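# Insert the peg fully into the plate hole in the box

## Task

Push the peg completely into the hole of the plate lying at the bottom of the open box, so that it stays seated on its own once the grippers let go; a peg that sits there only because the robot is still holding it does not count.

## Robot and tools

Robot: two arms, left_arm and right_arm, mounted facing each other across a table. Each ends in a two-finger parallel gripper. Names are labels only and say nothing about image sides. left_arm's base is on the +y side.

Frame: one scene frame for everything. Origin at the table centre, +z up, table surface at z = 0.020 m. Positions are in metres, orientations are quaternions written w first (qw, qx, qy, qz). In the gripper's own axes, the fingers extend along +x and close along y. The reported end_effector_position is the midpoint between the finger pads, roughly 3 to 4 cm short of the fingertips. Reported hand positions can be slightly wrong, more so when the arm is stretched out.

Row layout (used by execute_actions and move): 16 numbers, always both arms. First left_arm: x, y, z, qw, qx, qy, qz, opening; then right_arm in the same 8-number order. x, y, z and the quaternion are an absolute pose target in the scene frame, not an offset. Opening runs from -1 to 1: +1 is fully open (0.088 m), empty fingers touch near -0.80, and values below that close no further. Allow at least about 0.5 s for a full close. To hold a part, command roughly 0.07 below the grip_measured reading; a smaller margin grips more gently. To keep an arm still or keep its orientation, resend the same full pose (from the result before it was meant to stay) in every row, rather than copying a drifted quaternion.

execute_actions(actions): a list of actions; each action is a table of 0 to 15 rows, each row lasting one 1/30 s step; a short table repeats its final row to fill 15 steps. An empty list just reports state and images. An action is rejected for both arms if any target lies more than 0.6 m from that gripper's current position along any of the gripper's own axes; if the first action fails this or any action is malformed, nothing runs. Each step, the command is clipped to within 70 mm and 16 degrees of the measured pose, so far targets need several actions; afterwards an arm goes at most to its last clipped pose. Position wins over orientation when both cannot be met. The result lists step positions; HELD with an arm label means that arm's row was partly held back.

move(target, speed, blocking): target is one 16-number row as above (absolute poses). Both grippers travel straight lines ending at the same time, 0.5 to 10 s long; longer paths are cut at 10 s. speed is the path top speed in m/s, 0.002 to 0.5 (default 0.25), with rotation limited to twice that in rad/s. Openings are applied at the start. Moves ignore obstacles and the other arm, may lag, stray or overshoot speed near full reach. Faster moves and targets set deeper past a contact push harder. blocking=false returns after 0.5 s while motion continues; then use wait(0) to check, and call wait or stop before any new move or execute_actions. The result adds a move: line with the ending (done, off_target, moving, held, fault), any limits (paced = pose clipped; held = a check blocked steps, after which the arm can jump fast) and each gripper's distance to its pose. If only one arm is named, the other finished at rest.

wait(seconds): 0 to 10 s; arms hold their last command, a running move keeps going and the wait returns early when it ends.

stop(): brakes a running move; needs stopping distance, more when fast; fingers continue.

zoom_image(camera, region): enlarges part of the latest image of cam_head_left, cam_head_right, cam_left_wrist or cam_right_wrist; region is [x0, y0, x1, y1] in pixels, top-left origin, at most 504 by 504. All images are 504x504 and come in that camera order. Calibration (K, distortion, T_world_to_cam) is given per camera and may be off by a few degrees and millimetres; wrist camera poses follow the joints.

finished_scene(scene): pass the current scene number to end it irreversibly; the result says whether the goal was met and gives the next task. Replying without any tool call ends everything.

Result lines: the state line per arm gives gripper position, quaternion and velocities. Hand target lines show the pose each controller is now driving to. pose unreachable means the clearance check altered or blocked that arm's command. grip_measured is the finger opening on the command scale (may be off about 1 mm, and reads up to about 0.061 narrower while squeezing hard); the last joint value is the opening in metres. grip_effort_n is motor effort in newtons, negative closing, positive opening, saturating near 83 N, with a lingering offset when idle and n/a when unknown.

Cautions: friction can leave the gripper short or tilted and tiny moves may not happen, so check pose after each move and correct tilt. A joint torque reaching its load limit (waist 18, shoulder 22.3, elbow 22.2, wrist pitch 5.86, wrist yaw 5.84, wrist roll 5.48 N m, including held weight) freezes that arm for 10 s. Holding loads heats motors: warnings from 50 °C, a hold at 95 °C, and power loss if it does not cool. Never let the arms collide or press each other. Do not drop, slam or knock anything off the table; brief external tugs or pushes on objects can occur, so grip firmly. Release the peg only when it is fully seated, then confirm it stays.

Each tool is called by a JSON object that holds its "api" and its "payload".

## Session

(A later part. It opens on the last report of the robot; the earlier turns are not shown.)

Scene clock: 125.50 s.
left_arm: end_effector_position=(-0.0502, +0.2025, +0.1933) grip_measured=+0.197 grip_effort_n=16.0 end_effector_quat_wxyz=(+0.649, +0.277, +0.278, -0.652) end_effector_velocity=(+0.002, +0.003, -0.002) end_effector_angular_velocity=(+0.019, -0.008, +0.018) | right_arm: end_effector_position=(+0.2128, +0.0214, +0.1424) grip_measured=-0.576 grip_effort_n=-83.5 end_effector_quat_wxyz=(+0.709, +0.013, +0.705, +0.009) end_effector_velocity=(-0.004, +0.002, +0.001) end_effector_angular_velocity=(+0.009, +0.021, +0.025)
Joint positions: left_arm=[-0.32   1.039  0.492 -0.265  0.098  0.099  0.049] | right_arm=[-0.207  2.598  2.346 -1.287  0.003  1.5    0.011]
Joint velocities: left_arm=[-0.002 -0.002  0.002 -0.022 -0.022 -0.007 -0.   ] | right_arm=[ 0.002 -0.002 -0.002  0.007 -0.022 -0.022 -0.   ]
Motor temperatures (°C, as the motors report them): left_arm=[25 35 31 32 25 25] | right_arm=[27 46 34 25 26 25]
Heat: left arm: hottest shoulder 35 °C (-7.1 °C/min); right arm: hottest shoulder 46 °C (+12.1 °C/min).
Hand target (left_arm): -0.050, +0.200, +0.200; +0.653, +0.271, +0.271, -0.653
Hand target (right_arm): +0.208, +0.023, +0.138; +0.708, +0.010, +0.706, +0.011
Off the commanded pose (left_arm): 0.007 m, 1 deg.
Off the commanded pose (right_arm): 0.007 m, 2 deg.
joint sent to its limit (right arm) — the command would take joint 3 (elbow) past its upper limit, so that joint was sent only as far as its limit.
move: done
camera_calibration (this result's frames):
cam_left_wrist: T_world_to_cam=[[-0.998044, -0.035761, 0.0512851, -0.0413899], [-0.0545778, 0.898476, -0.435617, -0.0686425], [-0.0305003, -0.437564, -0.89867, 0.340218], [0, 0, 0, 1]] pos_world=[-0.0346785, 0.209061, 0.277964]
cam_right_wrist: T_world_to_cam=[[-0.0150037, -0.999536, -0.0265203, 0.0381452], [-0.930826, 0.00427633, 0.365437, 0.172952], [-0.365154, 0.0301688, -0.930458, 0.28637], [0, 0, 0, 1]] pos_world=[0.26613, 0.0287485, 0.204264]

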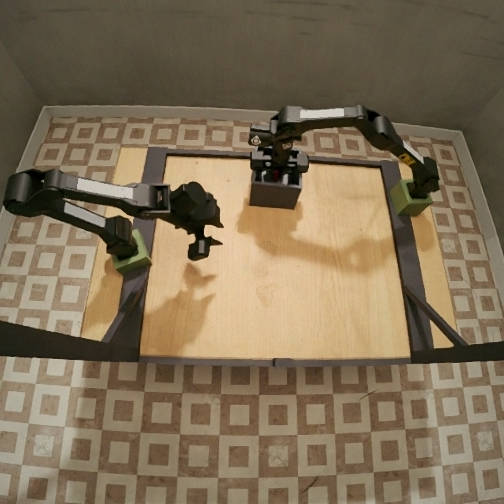

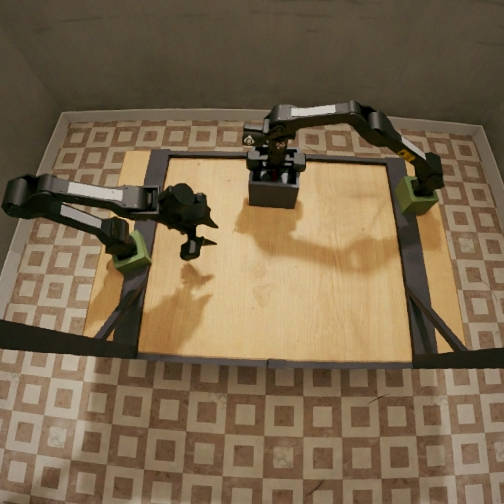

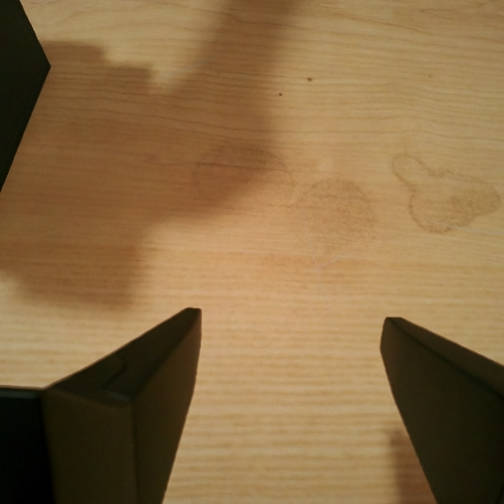

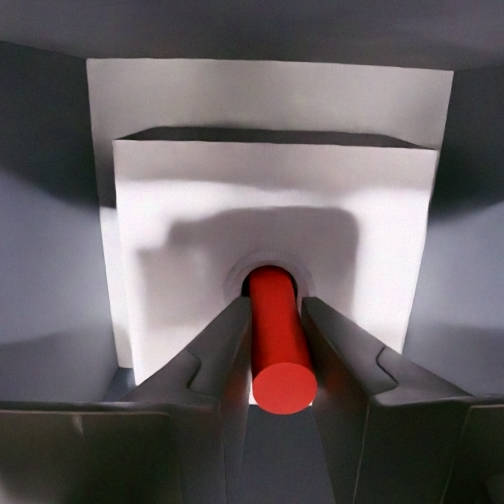

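{"api": "move", "payload": {"target": [-0.05,0.2,0.2,0.65,0.27,0.27,-0.65,0.2, 0.210,0.024,0.128,0.707,0,0.707,0,-0.65], "speed": 0.015}}

{"api": "move", "payload": {"target": [-0.05,0.2,0.2,0.65,0.27,0.27,-0.65,0.2, 0.212,0.022,0.137,0.707,0,0.707,0,-0.3], "speed": 0.015}}

Scene clock: 132.07 s.
left_arm: end_effector_position=(-0.0502, +0.2025, +0.1933) grip_measured=+0.197 grip_effort_n=16.5 end_effector_quat_wxyz=(+0.649, +0.277, +0.278, -0.652) end_effector_velocity=(+0.000, +0.002, -0.002) end_effector_angular_velocity=(+0.008, -0.009, -0.003) | right_arm: end_effector_position=(+0.2130, +0.0220, +0.1342) grip_measured=-0.576 grip_effort_n=-83.5 end_effector_quat_wxyz=(+0.709, +0.011, +0.705, +0.006) end_effector_velocity=(-0.000, -0.006, -0.002) end_effector_angular_velocity=(-0.025, +0.024, +0.001)
Joint positions: left_arm=[-0.32   1.039  0.492 -0.265  0.098  0.099  0.049] | right_arm=[-0.207  2.615  2.346 -1.277  0.004  1.5    0.011]
Joint velocities: left_arm=[-0.002 -0.002 -0.002 -0.007 -0.007  0.007 -0.   ] | right_arm=[-0.007  0.002 -0.002 -0.022 -0.022 -0.007 -0.   ]
Motor temperatures (°C, as the motors report them): left_arm=[25 35 32 32 25 25] | right_arm=[27 47 34 25 26 25]
Heat: left arm: hottest shoulder 35 °C (-7.2 °C/min); right arm: hottest shoulder 47 °C (+10.2 °C/min).
Hand target (left_arm): -0.050, +0.200, +0.200; +0.653, +0.271, +0.271, -0.653
Hand target (right_arm): +0.210, +0.023, +0.128; +0.708, +0.007, +0.707, +0.007
Off the commanded pose (left_arm): 0.007 m, 1 deg.
Off the commanded pose (right_arm): 0.007 m, 1 deg.
joint sent to its limit (right arm) — the command would take joint 3 (elbow) past its upper limit, so that joint was sent only as far as its limit.
move: done
camera_calibration (this result's frames):
cam_left_wrist: T_world_to_cam=[[-0.998044, -0.035761, 0.0512851, -0.0413899], [-0.0545778, 0.898476, -0.435617, -0.0686425], [-0.0305003, -0.437564, -0.89867, 0.340218], [0, 0, 0, 1]] pos_world=[-0.0346785, 0.209061, 0.277964]
cam_right_wrist: T_world_to_cam=[[-0.0150234, -0.99971, -0.0188368, 0.0374469], [-0.931029, 0.00711616, 0.364876, 0.176229], [-0.364636, 0.0230192, -0.930865, 0.278835], [0, 0, 0, 1]] pos_world=[0.26631, 0.0297634, 0.195961]

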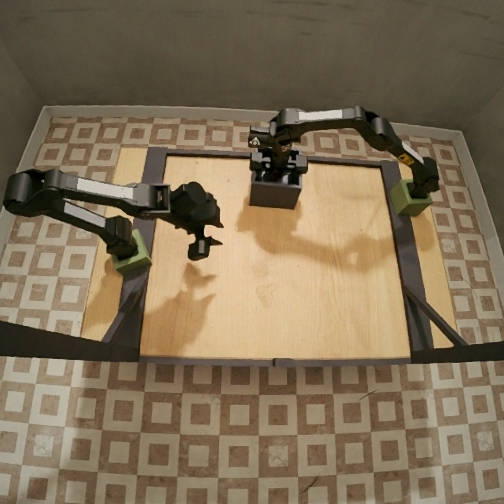

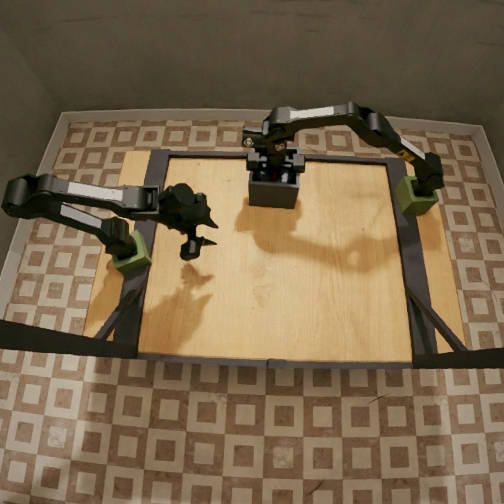

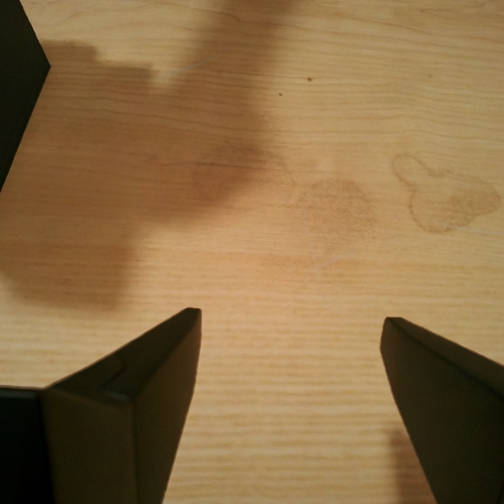

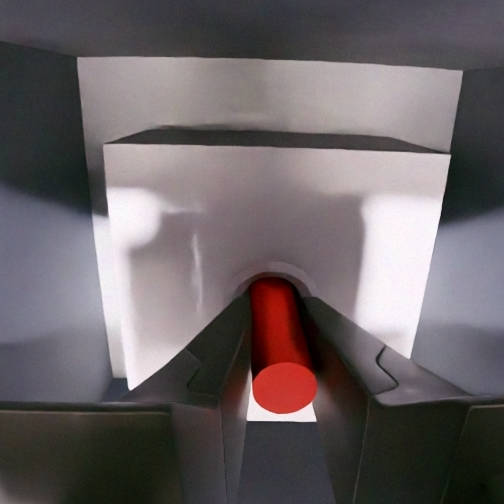

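Scene clock: 133.13 s.
left_arm: end_effector_position=(-0.0502, +0.2025, +0.1933) grip_measured=+0.197 grip_effort_n=15.6 end_effector_quat_wxyz=(+0.649, +0.277, +0.278, -0.652) end_effector_velocity=(-0.000, +0.004, -0.004) end_effector_angular_velocity=(+0.022, -0.007, -0.003) | right_arm: end_effector_position=(+0.2129, +0.0204, +0.1343) grip_measured=-0.303 grip_effort_n=11.4 end_effector_quat_wxyz=(+0.709, +0.007, +0.705, +0.005) end_effector_velocity=(+0.000, +0.001, +0.001) end_effector_angular_velocity=(+0.008, +0.007, +0.005)
Joint positions: left_arm=[-0.32   1.039  0.492 -0.265  0.098  0.099  0.049] | right_arm=[-0.207  2.615  2.347 -1.285  0.004  1.498  0.024]
Joint velocities: left_arm=[-0.002 -0.002 -0.002 -0.022 -0.007  0.007 -0.   ] | right_arm=[-0.002 -0.002 -0.002  0.007 -0.007 -0.007 -0.   ]
Motor temperatures (°C, as the motors report them): left_arm=[25 35 32 32 25 25] | right_arm=[27 47 34 25 26 25]
Heat: left arm: hottest shoulder 35 °C (-7.0 °C/min); right arm: hottest shoulder 47 °C (+10.1 °C/min).
Hand target (left_arm): -0.050, +0.200, +0.200; +0.653, +0.271, +0.271, -0.653
Hand target (right_arm): +0.212, +0.021, +0.137; +0.708, +0.008, +0.706, +0.008
Off the commanded pose (left_arm): 0.007 m, 1 deg.
Off the commanded pose (right_arm): 0.003 m, 1 deg.
joint sent to its limit (right arm) — the command would take joint 3 (elbow) past its upper limit, so that joint was sent only as far as its limit.
move: done
camera_calibration (this result's frames):
cam_left_wrist: T_world_to_cam=[[-0.998044, -0.035761, 0.0512851, -0.0413899], [-0.0545778, 0.898476, -0.435617, -0.0686425], [-0.0305003, -0.437564, -0.89867, 0.340218], [0, 0, 0, 1]] pos_world=[-0.0346785, 0.209061, 0.277964]
cam_right_wrist: T_world_to_cam=[[-0.0127433, -0.999852, -0.0115915, 0.0344218], [-0.93086, 0.00762899, 0.365297, 0.175967], [-0.365155, 0.0154451, -0.930819, 0.279234], [0, 0, 0, 1]] pos_world=[0.266202, 0.0287614, 0.196035]

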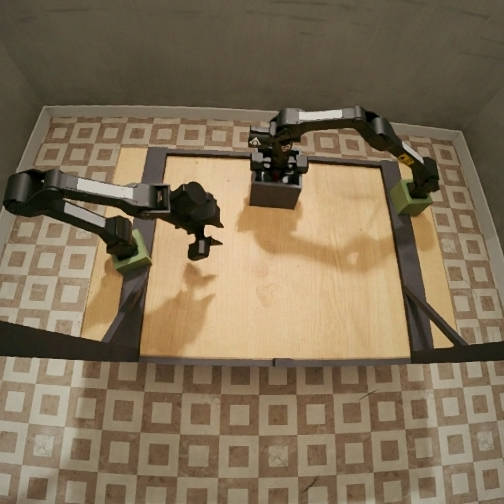

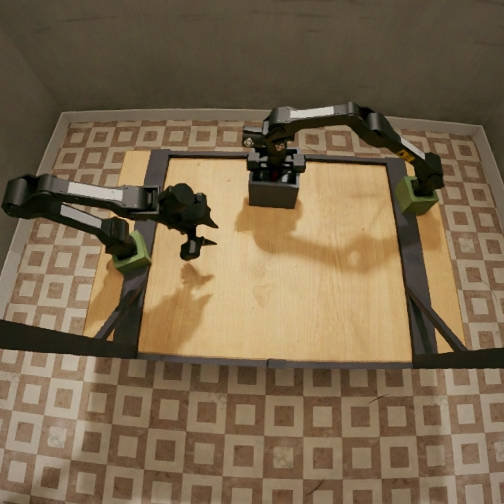

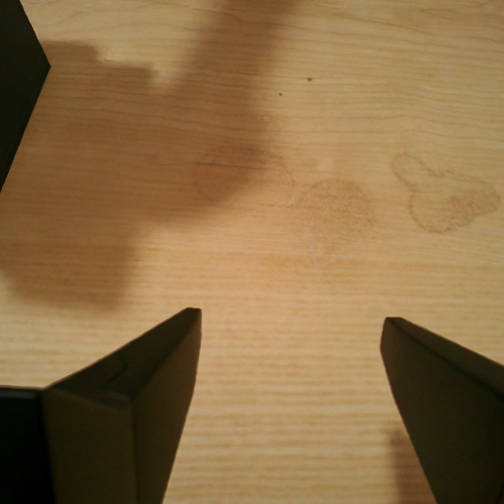

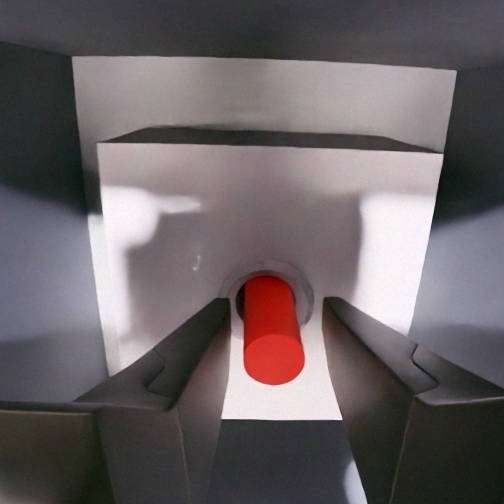

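The peg slid down to the bottom. Retract.

{"api": "move", "payload": {"target": [-0.05,0.2,0.2,0.65,0.27,0.27,-0.65,0.2, 0.212,0.019,0.19,0.707,0,0.707,0,-0.3], "speed": 0.08}}

{"api": "finished_scene", "payload": {"scene": 1}}

Scene clock: 138.97 s.
left_arm: end_effector_position=(-0.0502, +0.2025, +0.1933) grip_measured=+0.197 grip_effort_n=15.6 end_effector_quat_wxyz=(+0.649, +0.277, +0.278, -0.652) end_effector_velocity=(+0.004, +0.002, -0.002) end_effector_angular_velocity=(+0.010, +0.000, +0.033) | right_arm: end_effector_position=(+0.2126, +0.0169, +0.1802) grip_measured=-0.303 grip_effort_n=11.9 end_effector_quat_wxyz=(+0.710, +0.024, +0.704, +0.022) end_effector_velocity=(+0.002, -0.005, +0.000) end_effector_angular_velocity=(-0.023, -0.006, +0.004)
Joint positions: left_arm=[-0.32   1.039  0.492 -0.265  0.098  0.099  0.049] | right_arm=[-0.207  2.52   2.347 -1.332  0.004  1.497  0.024]
Joint velocities: left_arm=[ 0.002 -0.002 -0.002 -0.007 -0.022 -0.022  0.   ] | right_arm=[-0.002 -0.002 -0.002 -0.022  0.007 -0.007 -0.   ]
Motor temperatures (°C, as the motors report them): left_arm=[25 34 32 32 25 25] | right_arm=[27 49 34 25 26 25]
Heat: left arm: hottest shoulder 34 °C (-8.1 °C/min); right arm: hottest shoulder 49 °C (+10.1 °C/min).
Hand target (left_arm): -0.050, +0.200, +0.200; +0.653, +0.271, +0.271, -0.653
Hand target (right_arm): +0.212, +0.019, +0.190; +0.709, +0.030, +0.704, +0.030
Off the commanded pose (left_arm): 0.007 m, 1 deg.
Off the commanded pose (right_arm): 0.010 m, 4 deg.
joint sent to its limit (right arm) — the command would take joint 3 (elbow) past its upper limit, so that joint was sent only as far as its limit.
move: off_target (right_arm)
camera_calibration (this result's frames):
cam_left_wrist: T_world_to_cam=[[-0.998044, -0.035761, 0.0512851, -0.0413899], [-0.0545778, 0.898476, -0.435617, -0.0686425], [-0.0305003, -0.437564, -0.89867, 0.340218], [0, 0, 0, 1]] pos_world=[-0.0346785, 0.209061, 0.277964]
cam_right_wrist: T_world_to_cam=[[-0.0118435, -0.99811, -0.060302, 0.0399714], [-0.932094, -0.0108138, 0.362054, 0.160079], [-0.362022, 0.0604952, -0.930204, 0.320351], [0, 0, 0, 1]] pos_world=[0.265657, 0.0222472, 0.242445]

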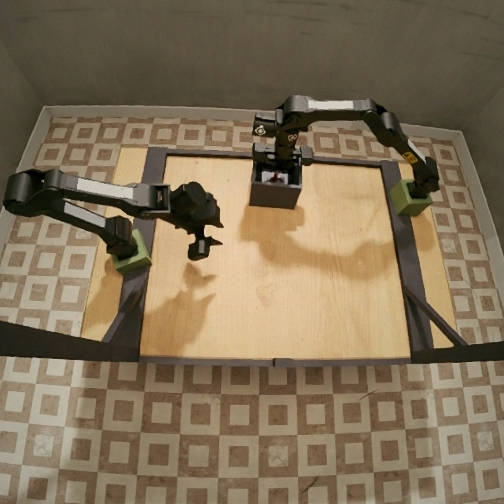

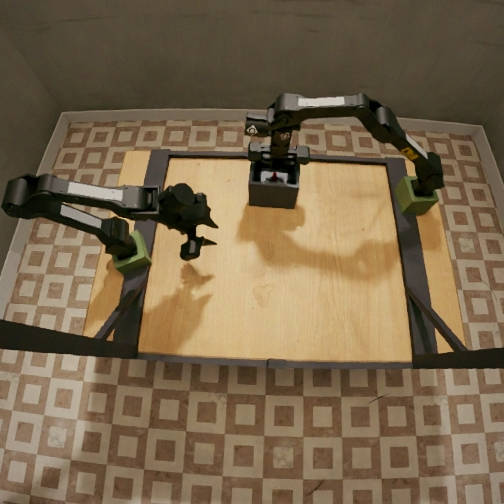

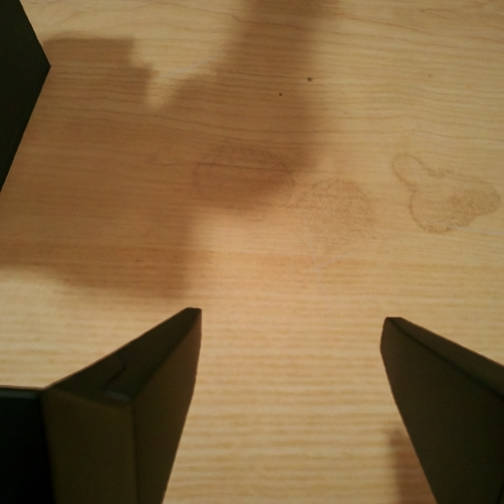

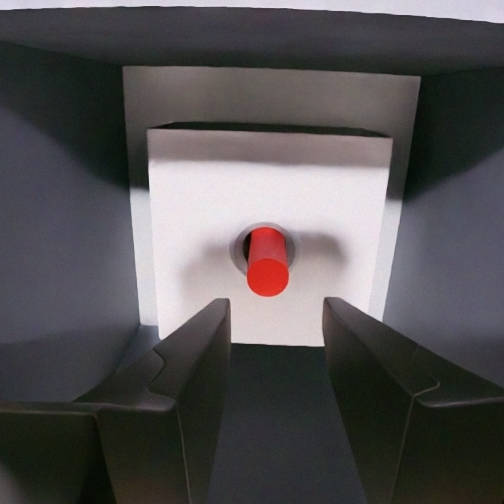

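The scene is finished: the task was done.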